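## Task

Place the printed block inside the drawer that stands open, then push that drawer fully closed while all its earlier contents stay in it. No cabinet may be shifted much from its spot. The robot must not tip over or be left leaning, or the task fails. Nothing may count as finished if it only stays put because the robot is holding it.

## Robot and tools

Robot: a simulated Hello Robot Stretch 4, roughly 1.6 m tall. It has one arm only: an omni-wheel base, a lift that rides up a mast, a telescoping arm reaching forward, a wrist with yaw, pitch and roll, and a two-finger gripper. The base rim lies within 0.23 m of the base origin. Loose objects may occasionally be nudged by something outside the robot's control.

Frames: the base frame sits on the floor below the base centre, x ahead, y to the left, z up. hand_pose, a point between the open fingertips (URDF link pinch), is reported in this frame; with all wrist joints at 0 its axes line up with the base frame, and the printed value may be a little off. The odometry frame is where the base frame was when the scene began. base_odometry comes from wheel rotation only, so slipping shows up as motion; heading is in radians, left positive, within -3.142 to 3.142.

execute_actions: argument actions is a list holding a single action, or nothing (an empty list only returns state and pictures). An action can contain base, joints, or both, plus optional pace and contact_limits; alternatively it is just {"end_of_arm": "enable_torque"}, which re-powers any wrist or gripper motor that shut itself off. All motions in one action begin together. base accepts exactly one relative command, an offset from where the base last reported itself: translate_m (metres, forward positive, -2 to 2), strafe_m (metres sideways, left positive, -2 to 2) or rotate_rad (radians, counter-clockwise seen from above positive, -3.2 to 3.2). joints is a set of absolute targets keyed by name, not offsets: lift_m 0 to 1.2 m; arm_m 0 to 0.55 m; wrist_yaw_rad -1.134 to 4.276 (0 points ahead, positive turns left, 3.14 is stowed backward, past 3.4 it may hit the arm); wrist_pitch_rad -1.117 to 4.259 (0 level, 1.57 pointing down); wrist_roll_rad -1.117 to 4.259 (0 keeps fingers level, positive turns clockwise when viewed from behind); gripper_m -0.038 to 0.141, the fingertip gap in metres, negative meaning the tips squeeze together. Joint targets outside their range get clipped and the result reports it; any other bad value or unknown key rejects the entire call. pace is "slow", "default", "fast" or "max" (base up to 0.1/0.3/0.4/0.6 m/s and 1/2/3/4 rad/s; lowered when the lift is above 0.2). contact_limits, e.g. {"arm_m": 0.15}, sets how much force the arm may apply before halting, 0 to 0.75, 0.5 if omitted. An action lasts at most 15 s. cameras picks which images come back: head_camera, head_left_camera, head_right_camera, wrist_camera or all; omitted or null gives all, [] gives none.

wait: seconds from 0 to 10; nothing new is commanded and it returns state and images like an empty call. zoom_image: camera name and region [x0, y0, x1, y1] in pixels of that camera's latest full image, at most 504 by 504. read_manual: returns only licence text. finished_scene: pass the current scene number; it ends the scene for good once the last command has settled and reports success, then gives the next task.

Results: base_status and joint_status describe how each commanded motion ended. done means reached (for the base, the wheels turned enough, even if slipping). off_target means resting short and possibly still pushing. contact_stop_at_<key> means it ran into something; the part drops its target and may go slack (a slack lift can sag, slack wheels can roll). limit_stop_at_tilt means lean over 6 degrees; lift, arm and wheels go limp until upright. limit_stop_at_own_body is a self-collision guard, more likely with pitch below -0.2 combined with roll below -0.4 or above 4; moving away is allowed. torque_fault means a wrist or gripper motor overloaded and went limp; send enable_torque. on_its_own lists things not commanded by the call; its "held at" is a target, not a position. A joint left out of an action may still be driving to an old target. motor_effort is percent of maximum (peak in brackets), noisy and biased; an off-rest reading suggests a load or push. A clear gripper_m effort change at a target of 0 or above signals a firm grip; the gripper reading itself proves nothing. Gripping below an object's width pulls it toward the wrist. lidar_m: 12 distances in metres in 30-degree sectors, first straight ahead, counting counter-clockwise; "-" is nothing seen or closer than 0.25 m; clear objects and thin legs may be missed. wrist_depth_mm: 7x7 grid of median depths, 100 to 2000 mm. base_tilt in degrees, forward and right positive. If turned_by_wheels and turned_by_imu differ by more than about 0.1 rad, the base likely collided or slipped.

Cameras: calibration lines give OpenCV intrinsics and base-to-camera transforms, with small per-scene errors, larger for the wrist camera when the arm is out.

Cautions: at scene start, unfold the wrist by sending lift_m 0.4 and wrist_yaw_rad 0 together. Avoid turning or driving with over 1 kg in hand and arm_m beyond 0.2, especially at fast paces; avoid steady hard pushes or pulls with the gripper high. If fingertips stick on a surface, raise the lift. Don't drop, slam or strike things, and don't shove cabinets. Fewer seconds of robot motion is better.

Each tool is called after ">>>" by a JSON object that holds its "method" and its "body".

## Session

>>> {"method": "execute_actions", "body": {"actions": []}}

Scene clock: 0.00 s.
base_odometry: x=+0.000 y=+0.000 heading=+0.000 (m, m, rad; odometry frame)
turned_by_wheels: +0.000 (rad since the last result)
turned_by_imu: +0.000 (rad since the last result)
base_tilt: forward=+0.2 right=+1.2 (deg)
lidar_m: 2.23 2.44 1.87 1.12 1.11 1.96 1.74 1.73 2.11 1.16 1.14 2.48
base_status: not commanded
joint_positions: lift_m=+0.276 arm_m=+0.002 wrist_yaw_rad=+3.231 wrist_pitch_rad=+0.007 wrist_roll_rad=-0.017 gripper_m=+0.057
joint_status: not commanded
motor_effort: lift_m=+20 arm_m=-1 wrist_yaw_rad=+0 wrist_pitch_rad=-8 wrist_roll_rad=-1 gripper_m=-1 wheel_0=+0 wheel_1=-1 wheel_2=+0 (%)
hand_pose: x=-0.1219 y=+0.0612 z=+0.4522 quat_wxyz=(-0.045, -0.003, -0.009, +0.999) (m; base frame)
wrist_depth_mm: - - 141 1983 1983 1921 1983 / - - 138 1863 - 1983 - / - - 128 207 1921 - - / - 110 138 286 1863 1983 - / 190 239 1863 1921 1983 1983 - / 200 1808 1576 1921 1661 1983 1983 / 200 1229 1118 1098 1160 1182 1366
pictures: head_camera, head_left_camera, head_right_camera, wrist_camera
Images, in order (width x height): head_camera 420x560, head_left_camera 420x672, head_right_camera 420x672, wrist_camera 616x392.

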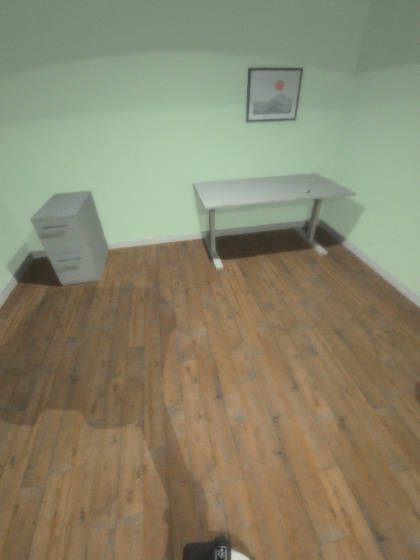

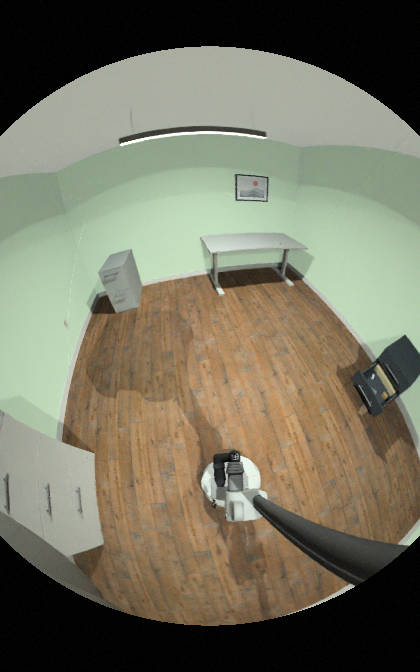

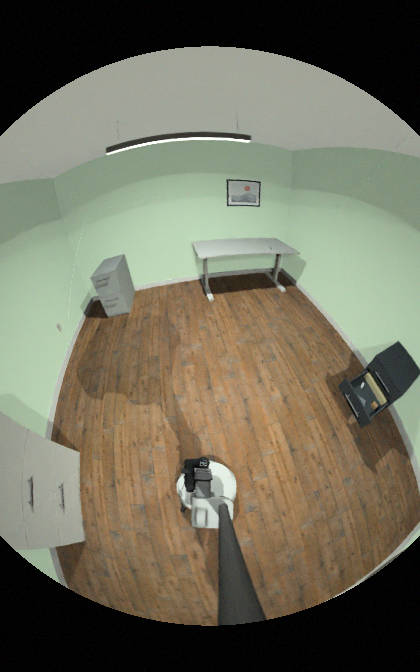

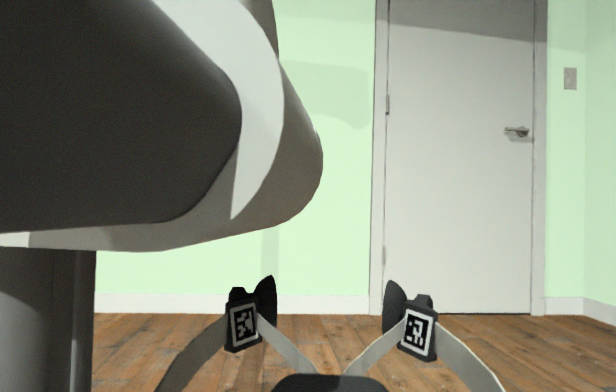

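>>> {"method": "zoom_image", "body": {"camera": "head_camera", "region": [190,160,370,270]}}

>>> {"method": "zoom_image", "body": {"camera": "head_right_camera", "region": [320,330,420,450]}}

Region (190, 160, 370, 270) of head_camera's 420x560 image, scaled by 2.800, with more detail than that image has.

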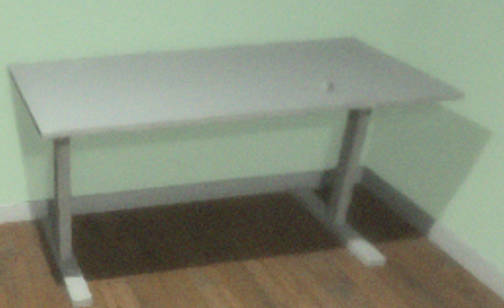

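Region (320, 330, 420, 450) of head_right_camera's 420x672 image, scaled by 4.200, with more detail than that image has.

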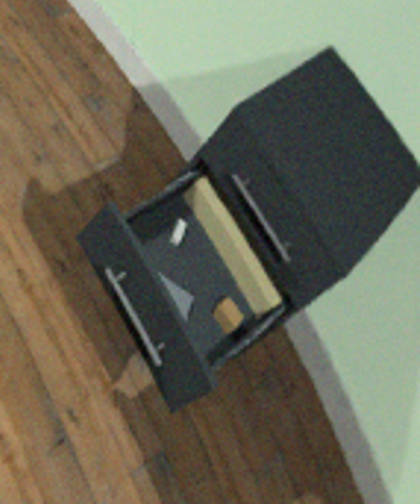

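>>> {"method": "execute_actions", "body": {"actions": [{"base":{"rotate_rad":-0.3},"pace":"fast"}], "cameras": []}}

>>> {"method": "execute_actions", "body": {"actions": [{"base":{"translate_m":1.75},"joints":{"lift_m":0.7,"wrist_yaw_rad":0,"wrist_pitch_rad":0.3,"gripper_m":0.11},"pace":"max"}]}}

Scene clock: 1.93 s.
base_odometry: x=+0.000 y=+0.000 heading=-0.300 (m, m, rad; odometry frame)
turned_by_wheels: -0.300 (rad since the last result)
turned_by_imu: -0.298 (rad since the last result)
base_tilt: forward=+0.2 right=+1.2 (deg)
lidar_m: 2.32 2.25 2.34 1.18 1.11 1.19 1.80 1.75 1.81 2.18 1.16 1.21
base_status: done
joint_positions: lift_m=+0.276 arm_m=+0.002 wrist_yaw_rad=+3.231 wrist_pitch_rad=+0.007 wrist_roll_rad=-0.017 gripper_m=+0.057
joint_status: not commanded
motor_effort: lift_m=+20(20) arm_m=-1(1) wrist_yaw_rad=+0(0) wrist_pitch_rad=-9(7) wrist_roll_rad=-2(2) gripper_m=-3(2) wheel_0=+0(5) wheel_1=-1(9) wheel_2=-1(10) (%)
hand_pose: x=-0.1219 y=+0.0612 z=+0.4522 quat_wxyz=(-0.045, -0.003, -0.009, +0.999) (m; base frame)
wrist_depth_mm: - - 140 - - - 1708 / - - 138 - - - 1708 / - - 128 207 - - 1708 / - 110 138 286 - - 1708 / 191 239 1863 - - - 1661 / 200 1708 1661 - 1661 1921 1708 / 201 1281 1118 1118 1138 1160 1308
pictures: none
No camera images: the call's "cameras" was empty. Leave "cameras" out to get every camera's image.

Scene clock: 6.53 s.
base_odometry: x=+1.672 y=-0.517 heading=-0.300 (m, m, rad; odometry frame)
turned_by_wheels: +0.000 (rad since the last result)
turned_by_imu: -0.002 (rad since the last result)
base_tilt: forward=+0.1 right=+1.3 (deg)
lidar_m: 0.73 0.67 0.70 1.81 2.51 2.36 3.40 1.16 1.20 1.25 1.22 1.03
base_status: done
joint_positions: lift_m=+0.700 arm_m=+0.002 wrist_yaw_rad=+0.000 wrist_pitch_rad=+0.302 wrist_roll_rad=-0.017 gripper_m=+0.110
joint_status: all done
motor_effort: lift_m=+24(28) arm_m=-1(1) wrist_yaw_rad=-1(7) wrist_pitch_rad=-6(7) wrist_roll_rad=+0(1) gripper_m=-2(4) wheel_0=+0(7) wheel_1=+1(8) wheel_2=+0(13) (%)
hand_pose: x=+0.4487 y=-0.0873 z=+0.7922 quat_wxyz=(+0.989, -0.008, +0.150, +0.001) (m; base frame)
wrist_depth_mm: 1060 1138 1281 1397 1499 1160 976 / 1078 1182 1308 1430 1537 1229 1008 / 1098 1205 1281 1430 1464 1255 1008 / 699 715 715 732 820 1160 991 / 500 544 1430 1618 1576 1281 1042 / 1205 1366 212 1661 1537 1182 1078 / 1255 1281 1281 166 1255 1182 1060
pictures: head_camera, head_left_camera, head_right_camera, wrist_camera
camera_calibration (this result's frames):
wrist_camera: T_world_to_cam=[[0.0629493, -0.997033, 0.044297, -0.140429], [-0.252308, -0.0588417, -0.965856, 0.94625], [0.965597, 0.0496234, -0.255264, -0.00439021], [0, 0, 0, 1]] pos_world=[0.251825, -0.0841155, 0.919041]
Images, in order (width x height): head_camera 420x560, head_left_camera 420x672, head_right_camera 420x672, wrist_camera 616x392.

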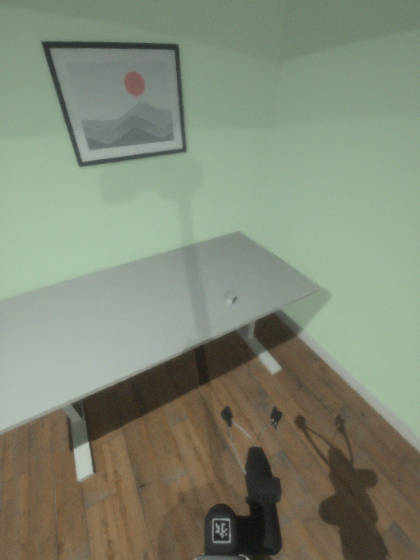

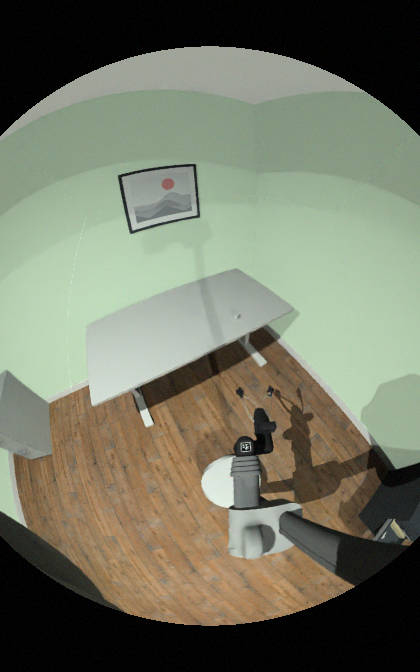

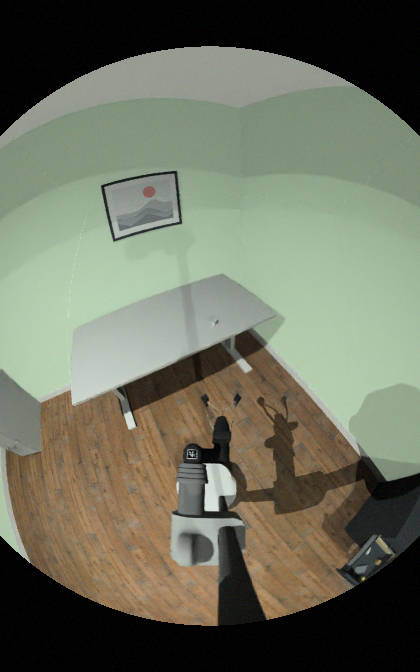

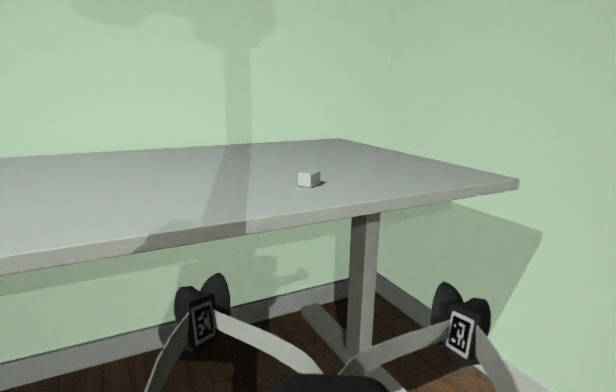

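>>> {"method": "execute_actions", "body": {"actions": [{"base":{"strafe_m":0.043},"joints":{"lift_m":1.0,"wrist_pitch_rad":1.57,"arm_m":0.2},"pace":"fast"}], "cameras": []}}

>>> {"method": "execute_actions", "body": {"actions": [{"base":{"translate_m":0.36},"joints":{"arm_m":0.45},"pace":"fast"}], "cameras": ["head_camera","wrist_camera"]}}

Scene clock: 9.40 s.
base_odometry: x=+1.685 y=-0.476 heading=-0.300 (m, m, rad; odometry frame)
turned_by_wheels: +0.000 (rad since the last result)
turned_by_imu: +0.000 (rad since the last result)
base_tilt: forward=+0.3 right=+1.3 (deg)
lidar_m: 0.72 0.66 0.70 1.77 2.46 2.33 2.91 1.31 1.21 1.31 1.24 0.99
base_status: done
joint_positions: lift_m=+1.000 arm_m=+0.199 wrist_yaw_rad=+0.000 wrist_pitch_rad=+1.570 wrist_roll_rad=-0.017 gripper_m=+0.110
joint_status: all done
motor_effort: lift_m=+25(27) arm_m=+5(7) wrist_yaw_rad=+0(1) wrist_pitch_rad=-1(6) wrist_roll_rad=+1(0) gripper_m=-1(2) wheel_0=+2(10) wheel_1=-1(12) wheel_2=+0(2) (%)
hand_pose: x=+0.3704 y=-0.0874 z=+0.8894 quat_wxyz=(+0.707, -0.006, +0.707, +0.006) (m; base frame)
wrist_depth_mm: 1182 1182 1182 1138 1138 1138 1098 / 1160 1182 1160 1138 1138 1098 1118 / 1182 1182 1160 1118 1138 1118 1098 / 1160 1160 1160 1138 1118 1118 1118 / 1160 1160 1138 1138 1118 1118 1098 / 1160 1138 212 931 1118 1098 1098 / 1160 1160 931 167 917 1098 1098
pictures: none
No camera images: the call's "cameras" was empty. Leave "cameras" out to get every camera's image.

Scene clock: 11.87 s.
base_odometry: x=+2.029 y=-0.582 heading=-0.300 (m, m, rad; odometry frame)
turned_by_wheels: +0.000 (rad since the last result)
turned_by_imu: +0.000 (rad since the last result)
base_tilt: forward=+0.2 right=+1.3 (deg)
lidar_m: 0.37 0.34 0.37 0.52 1.86 2.64 3.15 1.48 1.54 1.11 1.07 0.51
base_status: done
joint_positions: lift_m=+1.000 arm_m=+0.449 wrist_yaw_rad=+0.000 wrist_pitch_rad=+1.570 wrist_roll_rad=-0.017 gripper_m=+0.110
joint_status: all done
motor_effort: lift_m=+25(25) arm_m=+5(4) wrist_yaw_rad=+0(1) wrist_pitch_rad=-1(1) wrist_roll_rad=+1(0) gripper_m=-1(3) wheel_0=+1(7) wheel_1=+0(5) wheel_2=+2(16) (%)
hand_pose: x=+0.6203 y=-0.0874 z=+0.8894 quat_wxyz=(+0.707, -0.006, +0.707, +0.006) (m; base frame)
wrist_depth_mm: 418 410 407 402 394 394 387 / 415 410 404 399 394 392 389 / 413 410 404 397 397 389 384 / 413 404 402 397 392 389 384 / 407 404 402 394 394 387 382 / 410 404 212 394 389 384 1098 / 407 402 397 166 387 1098 1078
pictures: head_camera, wrist_camera
camera_calibration (this result's frames):
wrist_camera: T_world_to_cam=[[0.0609925, -0.997056, -0.0464765, -0.0737098], [-0.997152, -0.0587964, -0.0472388, 0.728521], [0.044367, 0.0492254, -0.997802, 1.08655], [0, 0, 0, 1]] pos_world=[0.682735, -0.0841444, 1.11515]
Images, in order (width x height): head_camera 420x560, wrist_camera 616x392.

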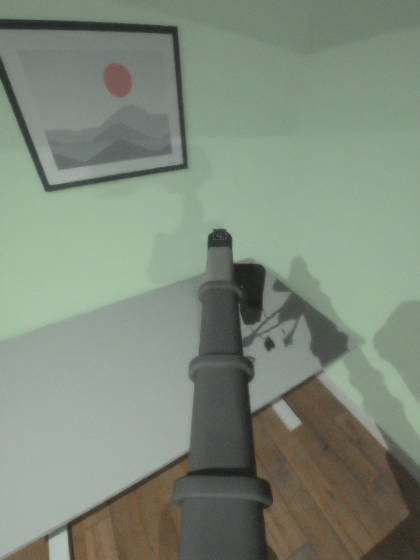

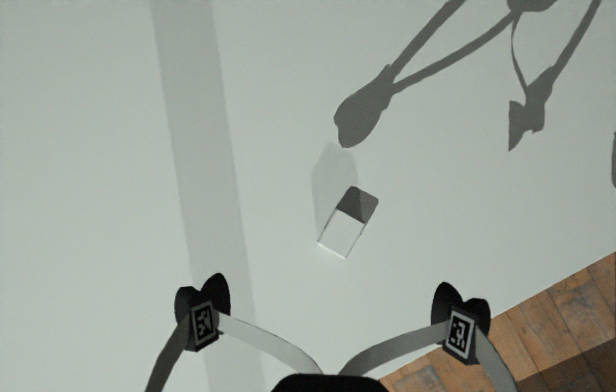

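>>> {"method": "execute_actions", "body": {"actions": [{"base":{"strafe_m":-0.012},"joints":{"arm_m":0.488,"lift_m":0.9,"wrist_roll_rad":0.53,"gripper_m":0.07}}], "cameras": ["wrist_camera"]}}

Scene clock: 13.80 s.
base_odometry: x=+2.025 y=-0.594 heading=-0.300 (m, m, rad; odometry frame)
turned_by_wheels: +0.000 (rad since the last result)
turned_by_imu: +0.000 (rad since the last result)
base_tilt: forward=+0.2 right=+1.3 (deg)
lidar_m: 0.38 0.34 0.36 0.54 1.83 2.66 3.17 1.48 1.51 1.12 1.05 0.55
base_status: done
joint_positions: lift_m=+0.900 arm_m=+0.487 wrist_yaw_rad=+0.000 wrist_pitch_rad=+1.570 wrist_roll_rad=+0.529 gripper_m=+0.070
joint_status: all done
motor_effort: lift_m=+16(24) arm_m=+5(5) wrist_yaw_rad=-1(1) wrist_pitch_rad=-1(0) wrist_roll_rad=+3(5) gripper_m=-2(2) wheel_0=+1(10) wheel_1=-2(9) wheel_2=+0(2) (%)
hand_pose: x=+0.6583 y=-0.0874 z=+0.7901 quat_wxyz=(+0.683, +0.185, +0.682, -0.185) (m; base frame)
wrist_depth_mm: 309 307 303 300 296 291 290 / 310 303 301 298 296 291 287 / 309 304 301 298 294 291 287 / 307 303 298 296 294 290 287 / 306 303 301 294 291 289 286 / 304 301 221 293 291 286 991 / 303 301 294 291 287 285 976
pictures: wrist_camera
camera_calibration (this result's frames):
wrist_camera: T_world_to_cam=[[-0.465809, -0.883643, -0.0468835, 0.276384], [-0.882604, 0.467757, -0.0470418, 0.732129], [0.0634982, 0.0194671, -0.997792, 0.970621], [0, 0, 0, 1]] pos_world=[0.71329, -0.11713, 1.01588]
Images, in order (width x height): wrist_camera 616x392.

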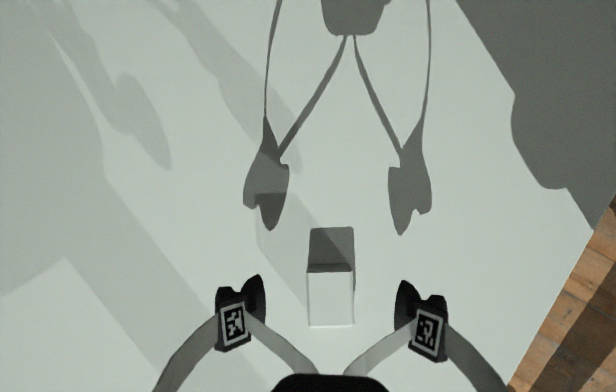

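>>> {"method": "execute_actions", "body": {"actions": [{"joints":{"arm_m":0.481,"lift_m":0.862}}], "cameras": ["wrist_camera"]}}

>>> {"method": "execute_actions", "body": {"actions": [{"joints":{"gripper_m":0.0}}], "cameras": ["wrist_camera"]}}

>>> {"method": "execute_actions", "body": {"actions": [{"joints":{"lift_m":0.92}}], "cameras": ["wrist_camera"]}}

Scene clock: 15.33 s.
base_odometry: x=+2.025 y=-0.594 heading=-0.300 (m, m, rad; odometry frame)
turned_by_wheels: +0.000 (rad since the last result)
turned_by_imu: +0.000 (rad since the last result)
base_tilt: forward=+0.3 right=+1.3 (deg)
lidar_m: 0.38 0.35 0.38 0.52 1.84 2.65 3.14 1.50 1.51 1.12 1.07 0.57
base_status: not commanded
joint_positions: lift_m=+0.862 arm_m=+0.482 wrist_yaw_rad=+0.000 wrist_pitch_rad=+1.570 wrist_roll_rad=+0.529 gripper_m=+0.070
joint_status: all done
motor_effort: lift_m=+16(18) arm_m=-5(5) wrist_yaw_rad=-1(0) wrist_pitch_rad=-1(1) wrist_roll_rad=+2(3) gripper_m=-2(3) wheel_0=+1(1) wheel_1=-2(2) wheel_2=+0(0) (%)
hand_pose: x=+0.6530 y=-0.0874 z=+0.7521 quat_wxyz=(+0.683, +0.185, +0.682, -0.185) (m; base frame)
wrist_depth_mm: 270 267 264 262 258 255 252 / 270 267 264 260 257 254 253 / 270 265 263 258 255 253 251 / 266 264 262 258 254 253 250 / 266 264 260 257 253 251 248 / 265 263 223 227 253 251 249 / 264 260 256 253 252 247 946
pictures: wrist_camera
camera_calibration (this result's frames):
wrist_camera: T_world_to_cam=[[-0.465819, -0.883638, -0.046875, 0.272124], [-0.8826, 0.467767, -0.0470257, 0.72563], [0.0634802, 0.0194664, -0.997793, 0.933065], [0, 0, 0, 1]] pos_world=[0.70797, -0.11713, 0.977885]
Images, in order (width x height): wrist_camera 616x392.

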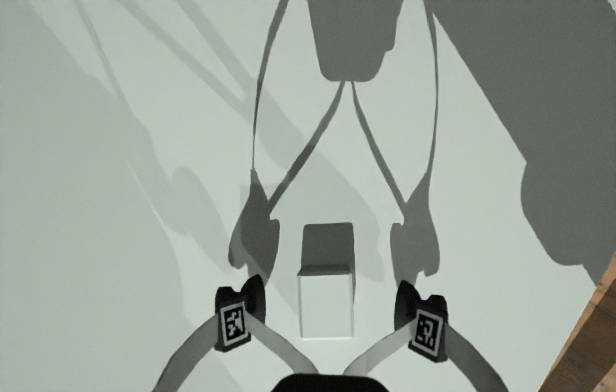

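Scene clock: 16.83 s.
base_odometry: x=+2.025 y=-0.594 heading=-0.300 (m, m, rad; odometry frame)
turned_by_wheels: +0.000 (rad since the last result)
turned_by_imu: +0.000 (rad since the last result)
base_tilt: forward=+0.2 right=+1.2 (deg)
lidar_m: 0.38 0.34 0.38 0.50 1.84 2.67 3.14 1.47 1.52 1.12 1.04 0.53
base_status: not commanded
joint_positions: lift_m=+0.862 arm_m=+0.482 wrist_yaw_rad=+0.000 wrist_pitch_rad=+1.570 wrist_roll_rad=+0.529 gripper_m=+0.000
joint_status: all done
motor_effort: lift_m=+16(16) arm_m=-5(5) wrist_yaw_rad=+0(0) wrist_pitch_rad=-1(2) wrist_roll_rad=+2(2) gripper_m=-17(18) wheel_0=+1(1) wheel_1=-2(2) wheel_2=+0(0) (%)
hand_pose: x=+0.6530 y=-0.0874 z=+0.7521 quat_wxyz=(+0.683, +0.185, +0.682, -0.185) (m; base frame)
wrist_depth_mm: 272 267 264 262 257 256 252 / 271 266 263 259 257 255 252 / 268 265 263 258 257 254 251 / 267 265 260 258 255 251 250 / 267 262 259 257 254 251 249 / 265 262 258 220 209 251 248 / 264 262 256 220 251 165 946
pictures: wrist_camera
camera_calibration (this result's frames):
wrist_camera: T_world_to_cam=[[-0.465821, -0.883637, -0.046875, 0.272125], [-0.882599, 0.467768, -0.0470257, 0.725629], [0.0634802, 0.0194663, -0.997793, 0.933065], [0, 0, 0, 1]] pos_world=[0.70797, -0.11713, 0.977885]
Images, in order (width x height): wrist_camera 616x392.

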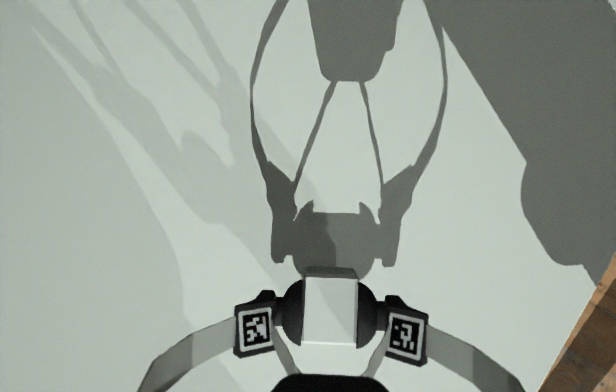

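Scene clock: 18.00 s.
base_odometry: x=+2.025 y=-0.594 heading=-0.300 (m, m, rad; odometry frame)
turned_by_wheels: +0.000 (rad since the last result)
turned_by_imu: +0.000 (rad since the last result)
base_tilt: forward=+0.2 right=+1.2 (deg)
lidar_m: 0.38 0.33 0.38 0.52 1.85 2.65 3.17 1.48 1.52 1.10 1.05 0.55
base_status: not commanded
joint_positions: lift_m=+0.920 arm_m=+0.482 wrist_yaw_rad=+0.000 wrist_pitch_rad=+1.570 wrist_roll_rad=+0.529 gripper_m=+0.000
joint_status: all done
motor_effort: lift_m=+25(27) arm_m=-5(5) wrist_yaw_rad=+0(0) wrist_pitch_rad=-1(0) wrist_roll_rad=+2(2) gripper_m=-17(14) wheel_0=+2(1) wheel_1=-2(2) wheel_2=+0(0) (%)
hand_pose: x=+0.6530 y=-0.0874 z=+0.8093 quat_wxyz=(+0.683, +0.185, +0.682, -0.185) (m; base frame)
wrist_depth_mm: 330 325 324 317 317 310 309 / 329 327 322 319 317 310 307 / 327 325 322 319 314 310 307 / 327 324 317 315 312 309 306 / 327 320 320 315 312 306 1008 / 325 320 315 219 209 307 1008 / 324 320 312 219 307 165 1025
pictures: wrist_camera
camera_calibration (this result's frames):
wrist_camera: T_world_to_cam=[[-0.465821, -0.883637, -0.0468749, 0.274806], [-0.882599, 0.467768, -0.0470256, 0.728318], [0.0634801, 0.0194663, -0.997793, 0.990154], [0, 0, 0, 1]] pos_world=[0.707968, -0.11713, 1.0351]
Images, in order (width x height): wrist_camera 616x392.

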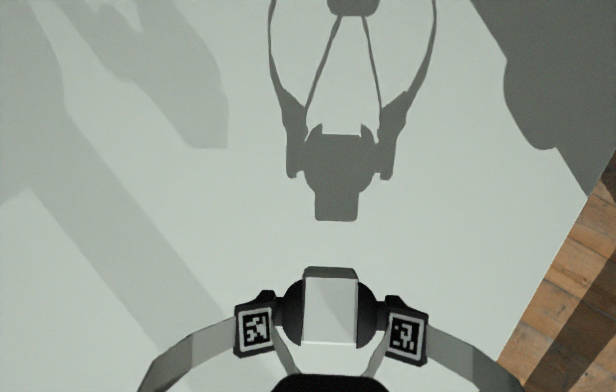

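>>> {"method": "execute_actions", "body": {"actions": [{"base":{"translate_m":-1.6},"joints":{"arm_m":0.1,"wrist_roll_rad":0},"pace":"fast"}], "cameras": []}}

>>> {"method": "execute_actions", "body": {"actions": [{"base":{"rotate_rad":-1.04},"joints":{"lift_m":0.7}}], "cameras": ["head_camera","wrist_camera"]}}

Scene clock: 24.30 s.
base_odometry: x=+0.496 y=-0.121 heading=-0.300 (m, m, rad; odometry frame)
turned_by_wheels: +0.000 (rad since the last result)
turned_by_imu: +0.002 (rad since the last result)
base_tilt: forward=+0.3 right=+1.2 (deg)
lidar_m: 1.83 1.74 2.07 1.93 1.37 1.44 2.30 2.20 2.29 0.96 0.94 1.93
base_status: done
joint_positions: lift_m=+0.920 arm_m=+0.101 wrist_yaw_rad=+0.000 wrist_pitch_rad=+1.570 wrist_roll_rad=+0.001 gripper_m=+0.000
joint_status: all done
motor_effort: lift_m=+25(25) arm_m=-4(4) wrist_yaw_rad=+0(0) wrist_pitch_rad=+2(0) wrist_roll_rad=-2(7) gripper_m=-16(17) wheel_0=-1(4) wheel_1=-2(9) wheel_2=-3(6) (%)
hand_pose: x=+0.2719 y=-0.0874 z=+0.8094 quat_wxyz=(+0.707, +0.000, +0.707, +0.000) (m; base frame)
wrist_depth_mm: 1098 1098 1078 1078 1078 1060 1025 / 1098 1118 1098 1060 1060 1042 1025 / 1098 1060 1078 1060 1042 1025 1025 / 1060 1098 1078 1060 1042 1042 1008 / 1098 1098 1060 1025 1042 1025 1008 / 1078 1060 831 220 210 1008 991 / 1098 1078 831 219 820 165 991
pictures: none
No camera images: the call's "cameras" was empty. Leave "cameras" out to get every camera's image.

Scene clock: 26.30 s.
base_odometry: x=+0.496 y=-0.121 heading=-1.340 (m, m, rad; odometry frame)
turned_by_wheels: -1.040 (rad since the last result)
turned_by_imu: -1.032 (rad since the last result)
base_tilt: forward=+0.3 right=+1.2 (deg)
lidar_m: 0.95 1.94 1.79 1.76 2.11 1.93 1.39 1.44 2.30 2.17 2.28 0.96
base_status: done
joint_positions: lift_m=+0.700 arm_m=+0.101 wrist_yaw_rad=+0.000 wrist_pitch_rad=+1.570 wrist_roll_rad=+0.001 gripper_m=+0.000
joint_status: all done
motor_effort: lift_m=+16(23) arm_m=-4(4) wrist_yaw_rad=+1(0) wrist_pitch_rad=+0(1) wrist_roll_rad=-1(3) gripper_m=-15(15) wheel_0=+2(5) wheel_1=+1(7) wheel_2=+0(4) (%)
hand_pose: x=+0.2719 y=-0.0874 z=+0.5901 quat_wxyz=(+0.707, +0.000, +0.707, +0.000) (m; base frame)
wrist_depth_mm: 854 854 854 831 831 820 809 / 878 842 854 842 831 820 798 / 878 854 854 831 809 820 798 / 854 842 842 820 809 809 788 / 854 854 842 820 809 809 788 / 854 831 621 219 209 798 809 / 842 842 609 220 597 165 788
pictures: head_camera, wrist_camera
camera_calibration (this result's frames):
wrist_camera: T_world_to_cam=[[0.0434557, -0.997972, -0.046503, -0.0616604], [-0.998043, -0.0412696, -0.0469797, 0.368514], [0.0449653, 0.0484535, -0.997813, 0.803189], [0, 0, 0, 1]] pos_world=[0.334357, -0.0852443, 0.815877]
Images, in order (width x height): head_camera 420x560, wrist_camera 616x392.

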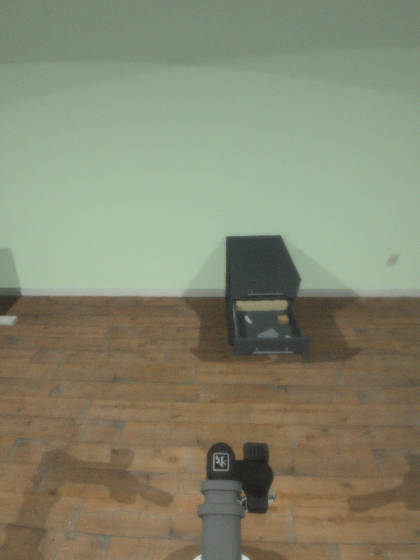

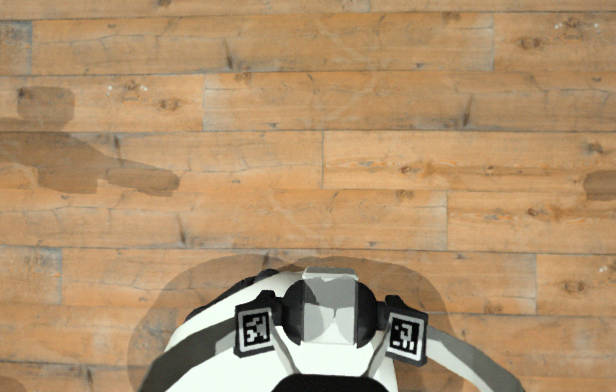

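>>> {"method": "execute_actions", "body": {"actions": [{"base":{"strafe_m":-0.17},"joints":{"lift_m":0.74,"arm_m":0.35},"pace":"fast"}], "cameras": []}}

>>> {"method": "execute_actions", "body": {"actions": [{"base":{"translate_m":0.53},"pace":"fast"}]}}

Scene clock: 28.67 s.
base_odometry: x=+0.331 y=-0.159 heading=-1.340 (m, m, rad; odometry frame)
turned_by_wheels: +0.000 (rad since the last result)
turned_by_imu: +0.001 (rad since the last result)
base_tilt: forward=+0.1 right=+1.2 (deg)
lidar_m: 0.92 1.94 2.02 1.92 2.26 1.94 1.36 1.39 2.13 2.03 2.09 0.99
base_status: done
joint_positions: lift_m=+0.740 arm_m=+0.349 wrist_yaw_rad=+0.000 wrist_pitch_rad=+1.570 wrist_roll_rad=+0.000 gripper_m=+0.000
joint_status: all done
motor_effort: lift_m=+24(25) arm_m=+5(5) wrist_yaw_rad=-1(0) wrist_pitch_rad=+0(1) wrist_roll_rad=+0(0) gripper_m=-16(17) wheel_0=-3(12) wheel_1=+3(12) wheel_2=+0(0) (%)
hand_pose: x=+0.5204 y=-0.0874 z=+0.6294 quat_wxyz=(+0.707, +0.000, +0.707, +0.000) (m; base frame)
wrist_depth_mm: 917 904 878 878 878 866 854 / 904 904 891 891 878 854 854 / 904 878 878 866 842 866 831 / 904 891 891 878 854 854 842 / 891 904 878 866 854 854 820 / 891 891 866 220 209 842 831 / 878 878 866 220 842 165 842
pictures: none
No camera images: the call's "cameras" was empty. Leave "cameras" out to get every camera's image.

Scene clock: 31.37 s.
base_odometry: x=+0.452 y=-0.675 heading=-1.340 (m, m, rad; odometry frame)
turned_by_wheels: +0.000 (rad since the last result)
turned_by_imu: +0.000 (rad since the last result)
base_tilt: forward=+0.4 right=+1.3 (deg)
lidar_m: 0.35 1.38 1.92 1.92 2.52 2.51 1.88 2.00 2.12 1.99 1.85 0.41
base_status: done
joint_positions: lift_m=+0.740 arm_m=+0.349 wrist_yaw_rad=+0.000 wrist_pitch_rad=+1.570 wrist_roll_rad=+0.000 gripper_m=+0.000
joint_status: not commanded
motor_effort: lift_m=+25(24) arm_m=+5(5) wrist_yaw_rad=+0(0) wrist_pitch_rad=+1(1) wrist_roll_rad=+0(2) gripper_m=-16(15) wheel_0=+0(8) wheel_1=+1(6) wheel_2=+2(16) (%)
hand_pose: x=+0.5204 y=-0.0874 z=+0.6294 quat_wxyz=(+0.707, +0.000, +0.707, +0.000) (m; base frame)
wrist_depth_mm: 917 466 349 332 336 407 854 / 904 904 477 473 466 462 842 / 904 891 469 466 466 430 831 / 917 904 469 466 459 455 842 / 891 878 473 455 459 452 842 / 891 891 436 219 209 418 831 / 878 878 359 220 351 165 831
pictures: head_camera, head_left_camera, head_right_camera, wrist_camera
camera_calibration (this result's frames):
wrist_camera: T_world_to_cam=[[0.0438631, -0.997955, -0.04649, -0.0708508], [-0.998013, -0.0416634, -0.0472731, 0.61852], [0.0452395, 0.0484712, -0.9978, 0.831076], [0, 0, 0, 1]] pos_world=[0.582801, -0.0852195, 0.855192]
Images, in order (width x height): head_camera 420x560, head_left_camera 420x672, head_right_camera 420x672, wrist_camera 616x392.

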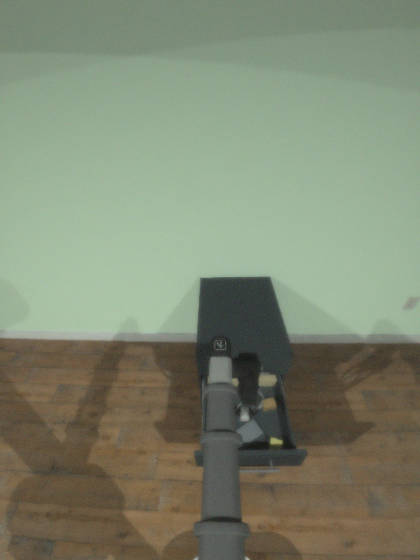

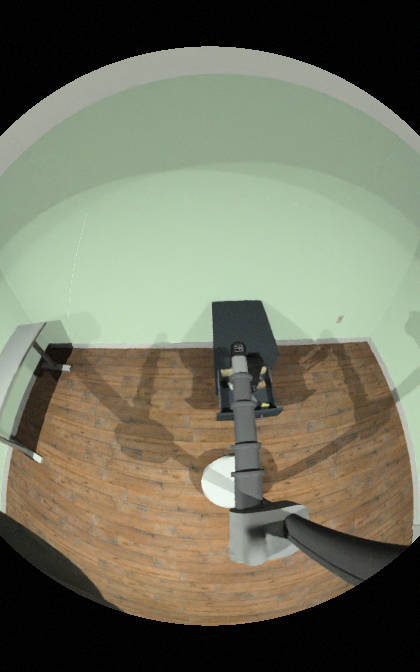

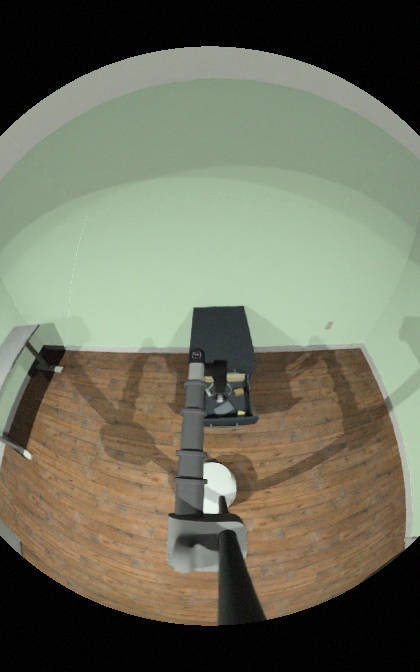

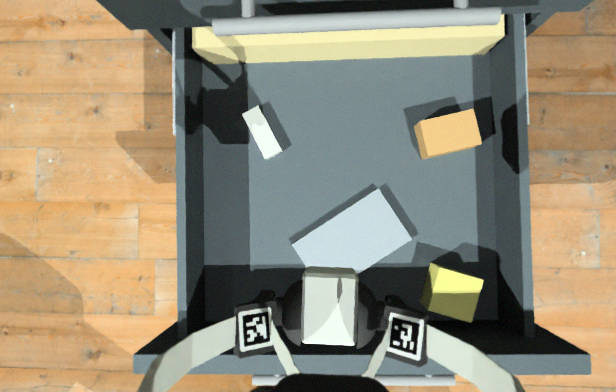

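>>> {"method": "execute_actions", "body": {"actions": [{"base":{"strafe_m":-0.012},"joints":{"lift_m":0.62,"arm_m":0.48}}], "cameras": ["wrist_camera","head_right_camera"]}}

Scene clock: 33.30 s.
base_odometry: x=+0.441 y=-0.678 heading=-1.340 (m, m, rad; odometry frame)
turned_by_wheels: +0.000 (rad since the last result)
turned_by_imu: +0.000 (rad since the last result)
base_tilt: forward=+0.3 right=+1.3 (deg)
lidar_m: 0.36 1.40 1.93 1.91 2.51 2.53 1.90 2.01 2.09 1.97 1.90 0.42
base_status: done
joint_positions: lift_m=+0.620 arm_m=+0.479 wrist_yaw_rad=+0.000 wrist_pitch_rad=+1.570 wrist_roll_rad=+0.000 gripper_m=+0.000
joint_status: all done
motor_effort: lift_m=+16(24) arm_m=+5(6) wrist_yaw_rad=+0(1) wrist_pitch_rad=-1(1) wrist_roll_rad=+0(0) gripper_m=-17(15) wheel_0=+1(5) wheel_1=-2(8) wheel_2=+0(1) (%)
hand_pose: x=+0.6503 y=-0.0874 z=+0.5101 quat_wxyz=(+0.707, +0.000, +0.707, +0.000) (m; base frame)
wrist_depth_mm: - - - - - - - / 126 128 130 131 133 135 136 / 224 198 236 294 293 289 277 / 768 307 171 169 167 336 286 / 768 349 347 347 342 306 304 / 768 345 347 220 210 336 306 / 768 303 343 219 327 165 304
pictures: head_right_camera, wrist_camera
camera_calibration (this result's frames):
wrist_camera: T_world_to_cam=[[0.0437524, -0.99796, -0.0464931, -0.0820231], [-0.998021, -0.041556, -0.0472024, 0.742515], [0.045174, 0.0484663, -0.997803, 0.70619], [0, 0, 0, 1]] pos_world=[0.712732, -0.0852263, 0.735873]
Images, in order (width x height): head_right_camera 420x672, wrist_camera 616x392.

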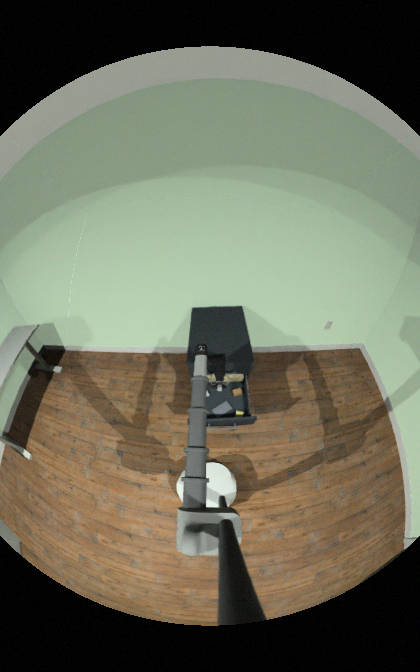

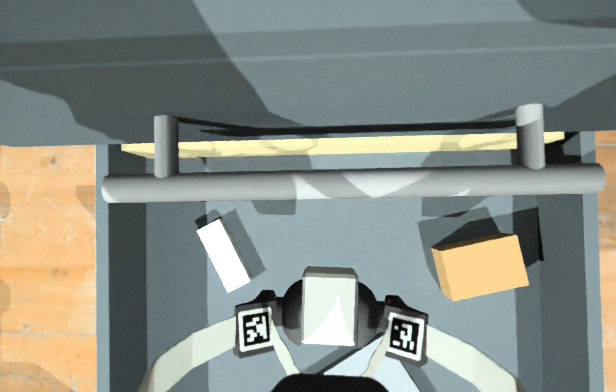

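>>> {"method": "execute_actions", "body": {"actions": [{"joints":{"lift_m":0.532}}], "cameras": ["wrist_camera"]}}

>>> {"method": "execute_actions", "body": {"actions": [{"joints":{"gripper_m":0.055}}], "cameras": ["wrist_camera"]}}

>>> {"method": "execute_actions", "body": {"actions": [{"joints":{"lift_m":0.68},"pace":"fast"}], "cameras": ["wrist_camera"]}}

>>> {"method": "execute_actions", "body": {"actions": [{"base":{"translate_m":-0.17},"joints":{"arm_m":0.02,"gripper_m":0},"pace":"fast"}], "cameras": []}}

>>> {"method": "execute_actions", "body": {"actions": [{"joints":{"lift_m":0.3,"wrist_pitch_rad":0},"pace":"fast"}]}}

Scene clock: 35.33 s.
base_odometry: x=+0.441 y=-0.678 heading=-1.340 (m, m, rad; odometry frame)
turned_by_wheels: +0.000 (rad since the last result)
turned_by_imu: +0.000 (rad since the last result)
base_tilt: forward=+0.2 right=+1.3 (deg)
lidar_m: 0.37 1.39 1.92 1.91 2.53 2.51 1.90 2.02 2.12 2.01 1.87 0.40
base_status: not commanded
joint_positions: lift_m=+0.532 arm_m=+0.479 wrist_yaw_rad=+0.000 wrist_pitch_rad=+1.570 wrist_roll_rad=+0.000 gripper_m=+0.000
joint_status: all done
motor_effort: lift_m=+16(15) arm_m=+5(5) wrist_yaw_rad=+0(0) wrist_pitch_rad=-1(1) wrist_roll_rad=-2(1) gripper_m=-16(17) wheel_0=+1(1) wheel_1=-2(2) wheel_2=+0(0) (%)
hand_pose: x=+0.6503 y=-0.0874 z=+0.4221 quat_wxyz=(+0.707, +0.000, +0.707, +0.000) (m; base frame)
wrist_depth_mm: - - - - - - - / 127 128 130 132 134 135 200 / - 217 218 208 - - - / 236 263 260 256 254 251 250 / 225 262 257 256 253 249 231 / 223 262 247 220 210 239 217 / 223 260 256 219 241 165 246
pictures: wrist_camera
camera_calibration (this result's frames):
wrist_camera: T_world_to_cam=[[0.0437525, -0.99796, -0.0464931, -0.086114], [-0.998021, -0.0415561, -0.0472024, 0.738364], [0.045174, 0.0484663, -0.997803, 0.618397], [0, 0, 0, 1]] pos_world=[0.712734, -0.0852263, 0.647887]
Images, in order (width x height): wrist_camera 616x392.

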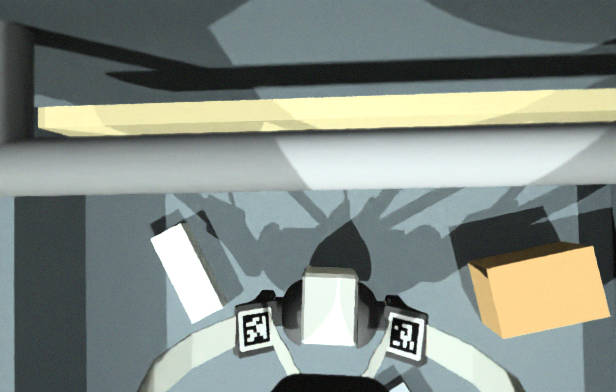

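Scene clock: 36.67 s.
base_odometry: x=+0.441 y=-0.678 heading=-1.340 (m, m, rad; odometry frame)
turned_by_wheels: +0.000 (rad since the last result)
turned_by_imu: +0.000 (rad since the last result)
base_tilt: forward=+0.1 right=+1.2 (deg)
lidar_m: 0.38 1.41 1.93 1.92 2.55 2.49 1.90 2.00 2.12 2.00 1.87 0.41
base_status: not commanded
joint_positions: lift_m=+0.532 arm_m=+0.479 wrist_yaw_rad=+0.000 wrist_pitch_rad=+1.570 wrist_roll_rad=+0.000 gripper_m=+0.055
joint_status: all done
motor_effort: lift_m=+16(16) arm_m=+5(5) wrist_yaw_rad=+0(1) wrist_pitch_rad=+0(2) wrist_roll_rad=-1(1) gripper_m=-3(17) wheel_0=+1(1) wheel_1=-2(2) wheel_2=+0(0) (%)
hand_pose: x=+0.6503 y=-0.0874 z=+0.4221 quat_wxyz=(+0.707, +0.000, +0.707, +0.000) (m; base frame)
wrist_depth_mm: - - - - - - - / 126 128 130 132 133 135 200 / - 217 218 208 - - - / 236 263 259 256 253 250 248 / 225 262 258 257 254 251 231 / 224 260 247 226 225 238 218 / 223 260 256 227 249 246 246
pictures: wrist_camera
camera_calibration (this result's frames):
wrist_camera: T_world_to_cam=[[0.043746, -0.99796, -0.0464992, -0.0861056], [-0.998027, -0.0415561, -0.0470632, 0.738271], [0.0450349, 0.0484663, -0.997809, 0.618491], [0, 0, 0, 1]] pos_world=[0.712728, -0.0852263, 0.647878]
Images, in order (width x height): wrist_camera 616x392.

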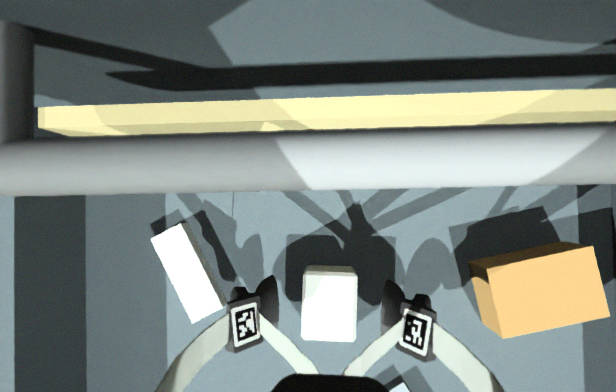

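Scene clock: 38.03 s.
base_odometry: x=+0.441 y=-0.678 heading=-1.340 (m, m, rad; odometry frame)
turned_by_wheels: +0.000 (rad since the last result)
turned_by_imu: +0.000 (rad since the last result)
base_tilt: forward=+0.2 right=+1.3 (deg)
lidar_m: 0.37 1.37 1.91 1.91 2.52 2.48 1.90 2.01 2.12 1.99 1.89 0.40
base_status: not commanded
joint_positions: lift_m=+0.680 arm_m=+0.479 wrist_yaw_rad=+0.000 wrist_pitch_rad=+1.570 wrist_roll_rad=+0.000 gripper_m=+0.055
joint_status: all done
motor_effort: lift_m=+25(27) arm_m=+5(5) wrist_yaw_rad=+0(0) wrist_pitch_rad=+0(3) wrist_roll_rad=-2(1) gripper_m=-3(3) wheel_0=+1(0) wheel_1=-2(2) wheel_2=+0(0) (%)
hand_pose: x=+0.6503 y=-0.0874 z=+0.5694 quat_wxyz=(+0.707, +0.000, +0.707, +0.000) (m; base frame)
wrist_depth_mm: 157 155 153 151 150 148 146 / 156 154 153 151 149 148 146 / 224 229 232 242 248 225 260 / 820 809 410 407 399 362 768 / 831 831 410 407 399 366 778 / 831 820 410 402 224 394 768 / 842 820 404 389 387 368 768
pictures: wrist_camera
camera_calibration (this result's frames):
wrist_camera: T_world_to_cam=[[0.0437459, -0.99796, -0.0464992, -0.0792578], [-0.998027, -0.041556, -0.0470632, 0.745207], [0.0450349, 0.0484663, -0.997809, 0.765438], [0, 0, 0, 1]] pos_world=[0.712733, -0.0852263, 0.795147]
Images, in order (width x height): wrist_camera 616x392.

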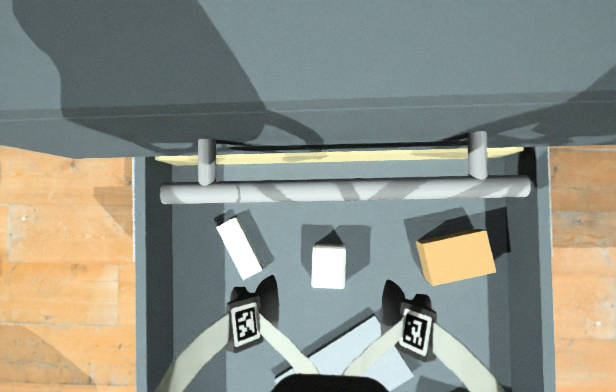

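Scene clock: 40.07 s.
base_odometry: x=+0.402 y=-0.513 heading=-1.340 (m, m, rad; odometry frame)
turned_by_wheels: +0.000 (rad since the last result)
turned_by_imu: +0.000 (rad since the last result)
base_tilt: forward=+0.2 right=+1.2 (deg)
lidar_m: 0.55 1.56 2.03 1.93 2.44 2.32 1.71 1.84 2.10 1.96 2.10 0.57
base_status: done
joint_positions: lift_m=+0.680 arm_m=+0.021 wrist_yaw_rad=+0.000 wrist_pitch_rad=+1.570 wrist_roll_rad=+0.000 gripper_m=+0.000
joint_status: all done
motor_effort: lift_m=+25(25) arm_m=-5(4) wrist_yaw_rad=+1(1) wrist_pitch_rad=-3(3) wrist_roll_rad=+0(1) gripper_m=-5(3) wheel_0=+0(8) wheel_1=+0(5) wheel_2=-1(15) (%)
hand_pose: x=+0.1918 y=-0.0874 z=+0.5694 quat_wxyz=(+0.707, +0.000, +0.707, +0.000) (m; base frame)
wrist_depth_mm: 854 842 820 820 809 809 778 / 831 842 831 798 798 788 788 / 842 831 820 820 798 788 788 / 842 831 809 798 798 788 788 / 831 831 676 591 788 788 788 / 831 809 591 206 788 778 778 / 831 809 166 184 188 768 778
pictures: none
No camera images: the call's "cameras" was empty. Leave "cameras" out to get every camera's image.

Scene clock: 42.10 s.
base_odometry: x=+0.402 y=-0.513 heading=-1.340 (m, m, rad; odometry frame)
turned_by_wheels: +0.000 (rad since the last result)
turned_by_imu: +0.000 (rad since the last result)
base_tilt: forward=+0.1 right=+1.2 (deg)
lidar_m: 0.53 1.56 1.98 1.92 2.44 2.32 1.73 1.83 2.11 1.97 2.08 0.56
base_status: not commanded
joint_positions: lift_m=+0.300 arm_m=+0.021 wrist_yaw_rad=+0.000 wrist_pitch_rad=+0.003 wrist_roll_rad=+0.000 gripper_m=+0.000
joint_status: all done
motor_effort: lift_m=+16(23) arm_m=-4(5) wrist_yaw_rad=+0(1) wrist_pitch_rad=-7(12) wrist_roll_rad=+0(1) gripper_m=-4(4) wheel_0=+0(0) wheel_1=+0(0) wheel_2=+0(1) (%)
hand_pose: x=+0.4802 y=-0.0875 z=+0.4778 quat_wxyz=(+1.000, +0.000, +0.001, +0.000) (m; base frame)
wrist_depth_mm: 1366 1336 1336 1336 1281 1281 1229 / 1336 1366 1336 1308 1281 1281 1255 / 1366 1336 1336 1281 1308 1255 1255 / 1366 1308 676 668 676 1281 1255 / 1336 349 349 345 347 347 1229 / 1336 351 347 206 342 342 343 / 1281 347 166 184 189 342 342
pictures: head_camera, head_left_camera, head_right_camera, wrist_camera
camera_calibration (this result's frames):
wrist_camera: T_world_to_cam=[[0.0465258, -0.997967, 0.0435541, -0.120473], [0.0437253, -0.0415249, -0.99818, 0.525382], [0.99796, 0.0483455, 0.0417045, -0.272537], [0, 0, 0, 1]] pos_world=[0.254613, -0.0852361, 0.541039]
Images, in order (width x height): head_camera 420x560, head_left_camera 420x672, head_right_camera 420x672, wrist_camera 616x392.

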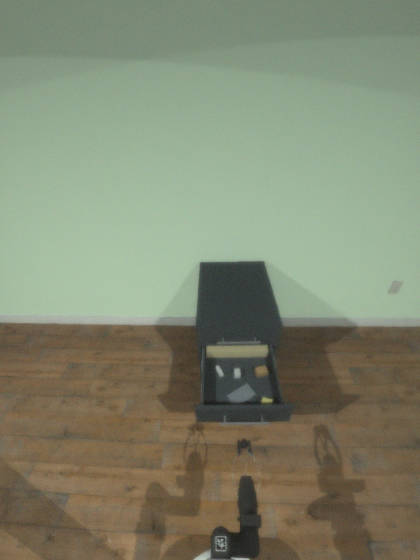

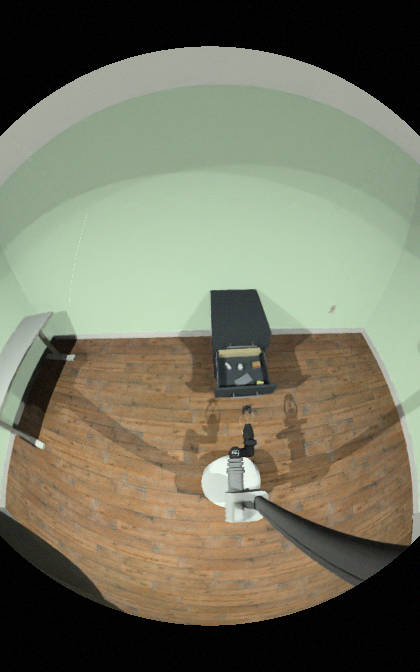

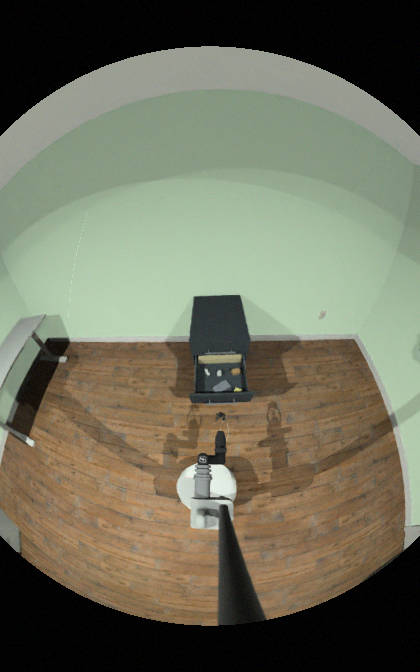

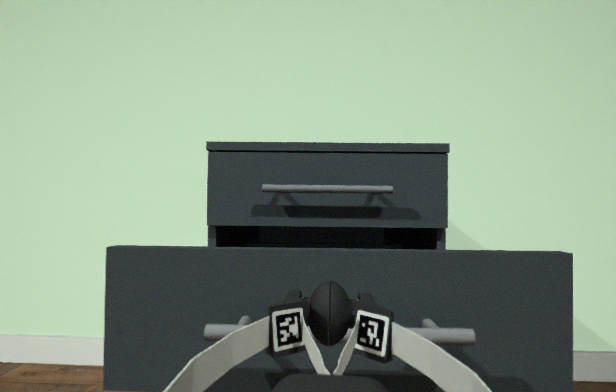

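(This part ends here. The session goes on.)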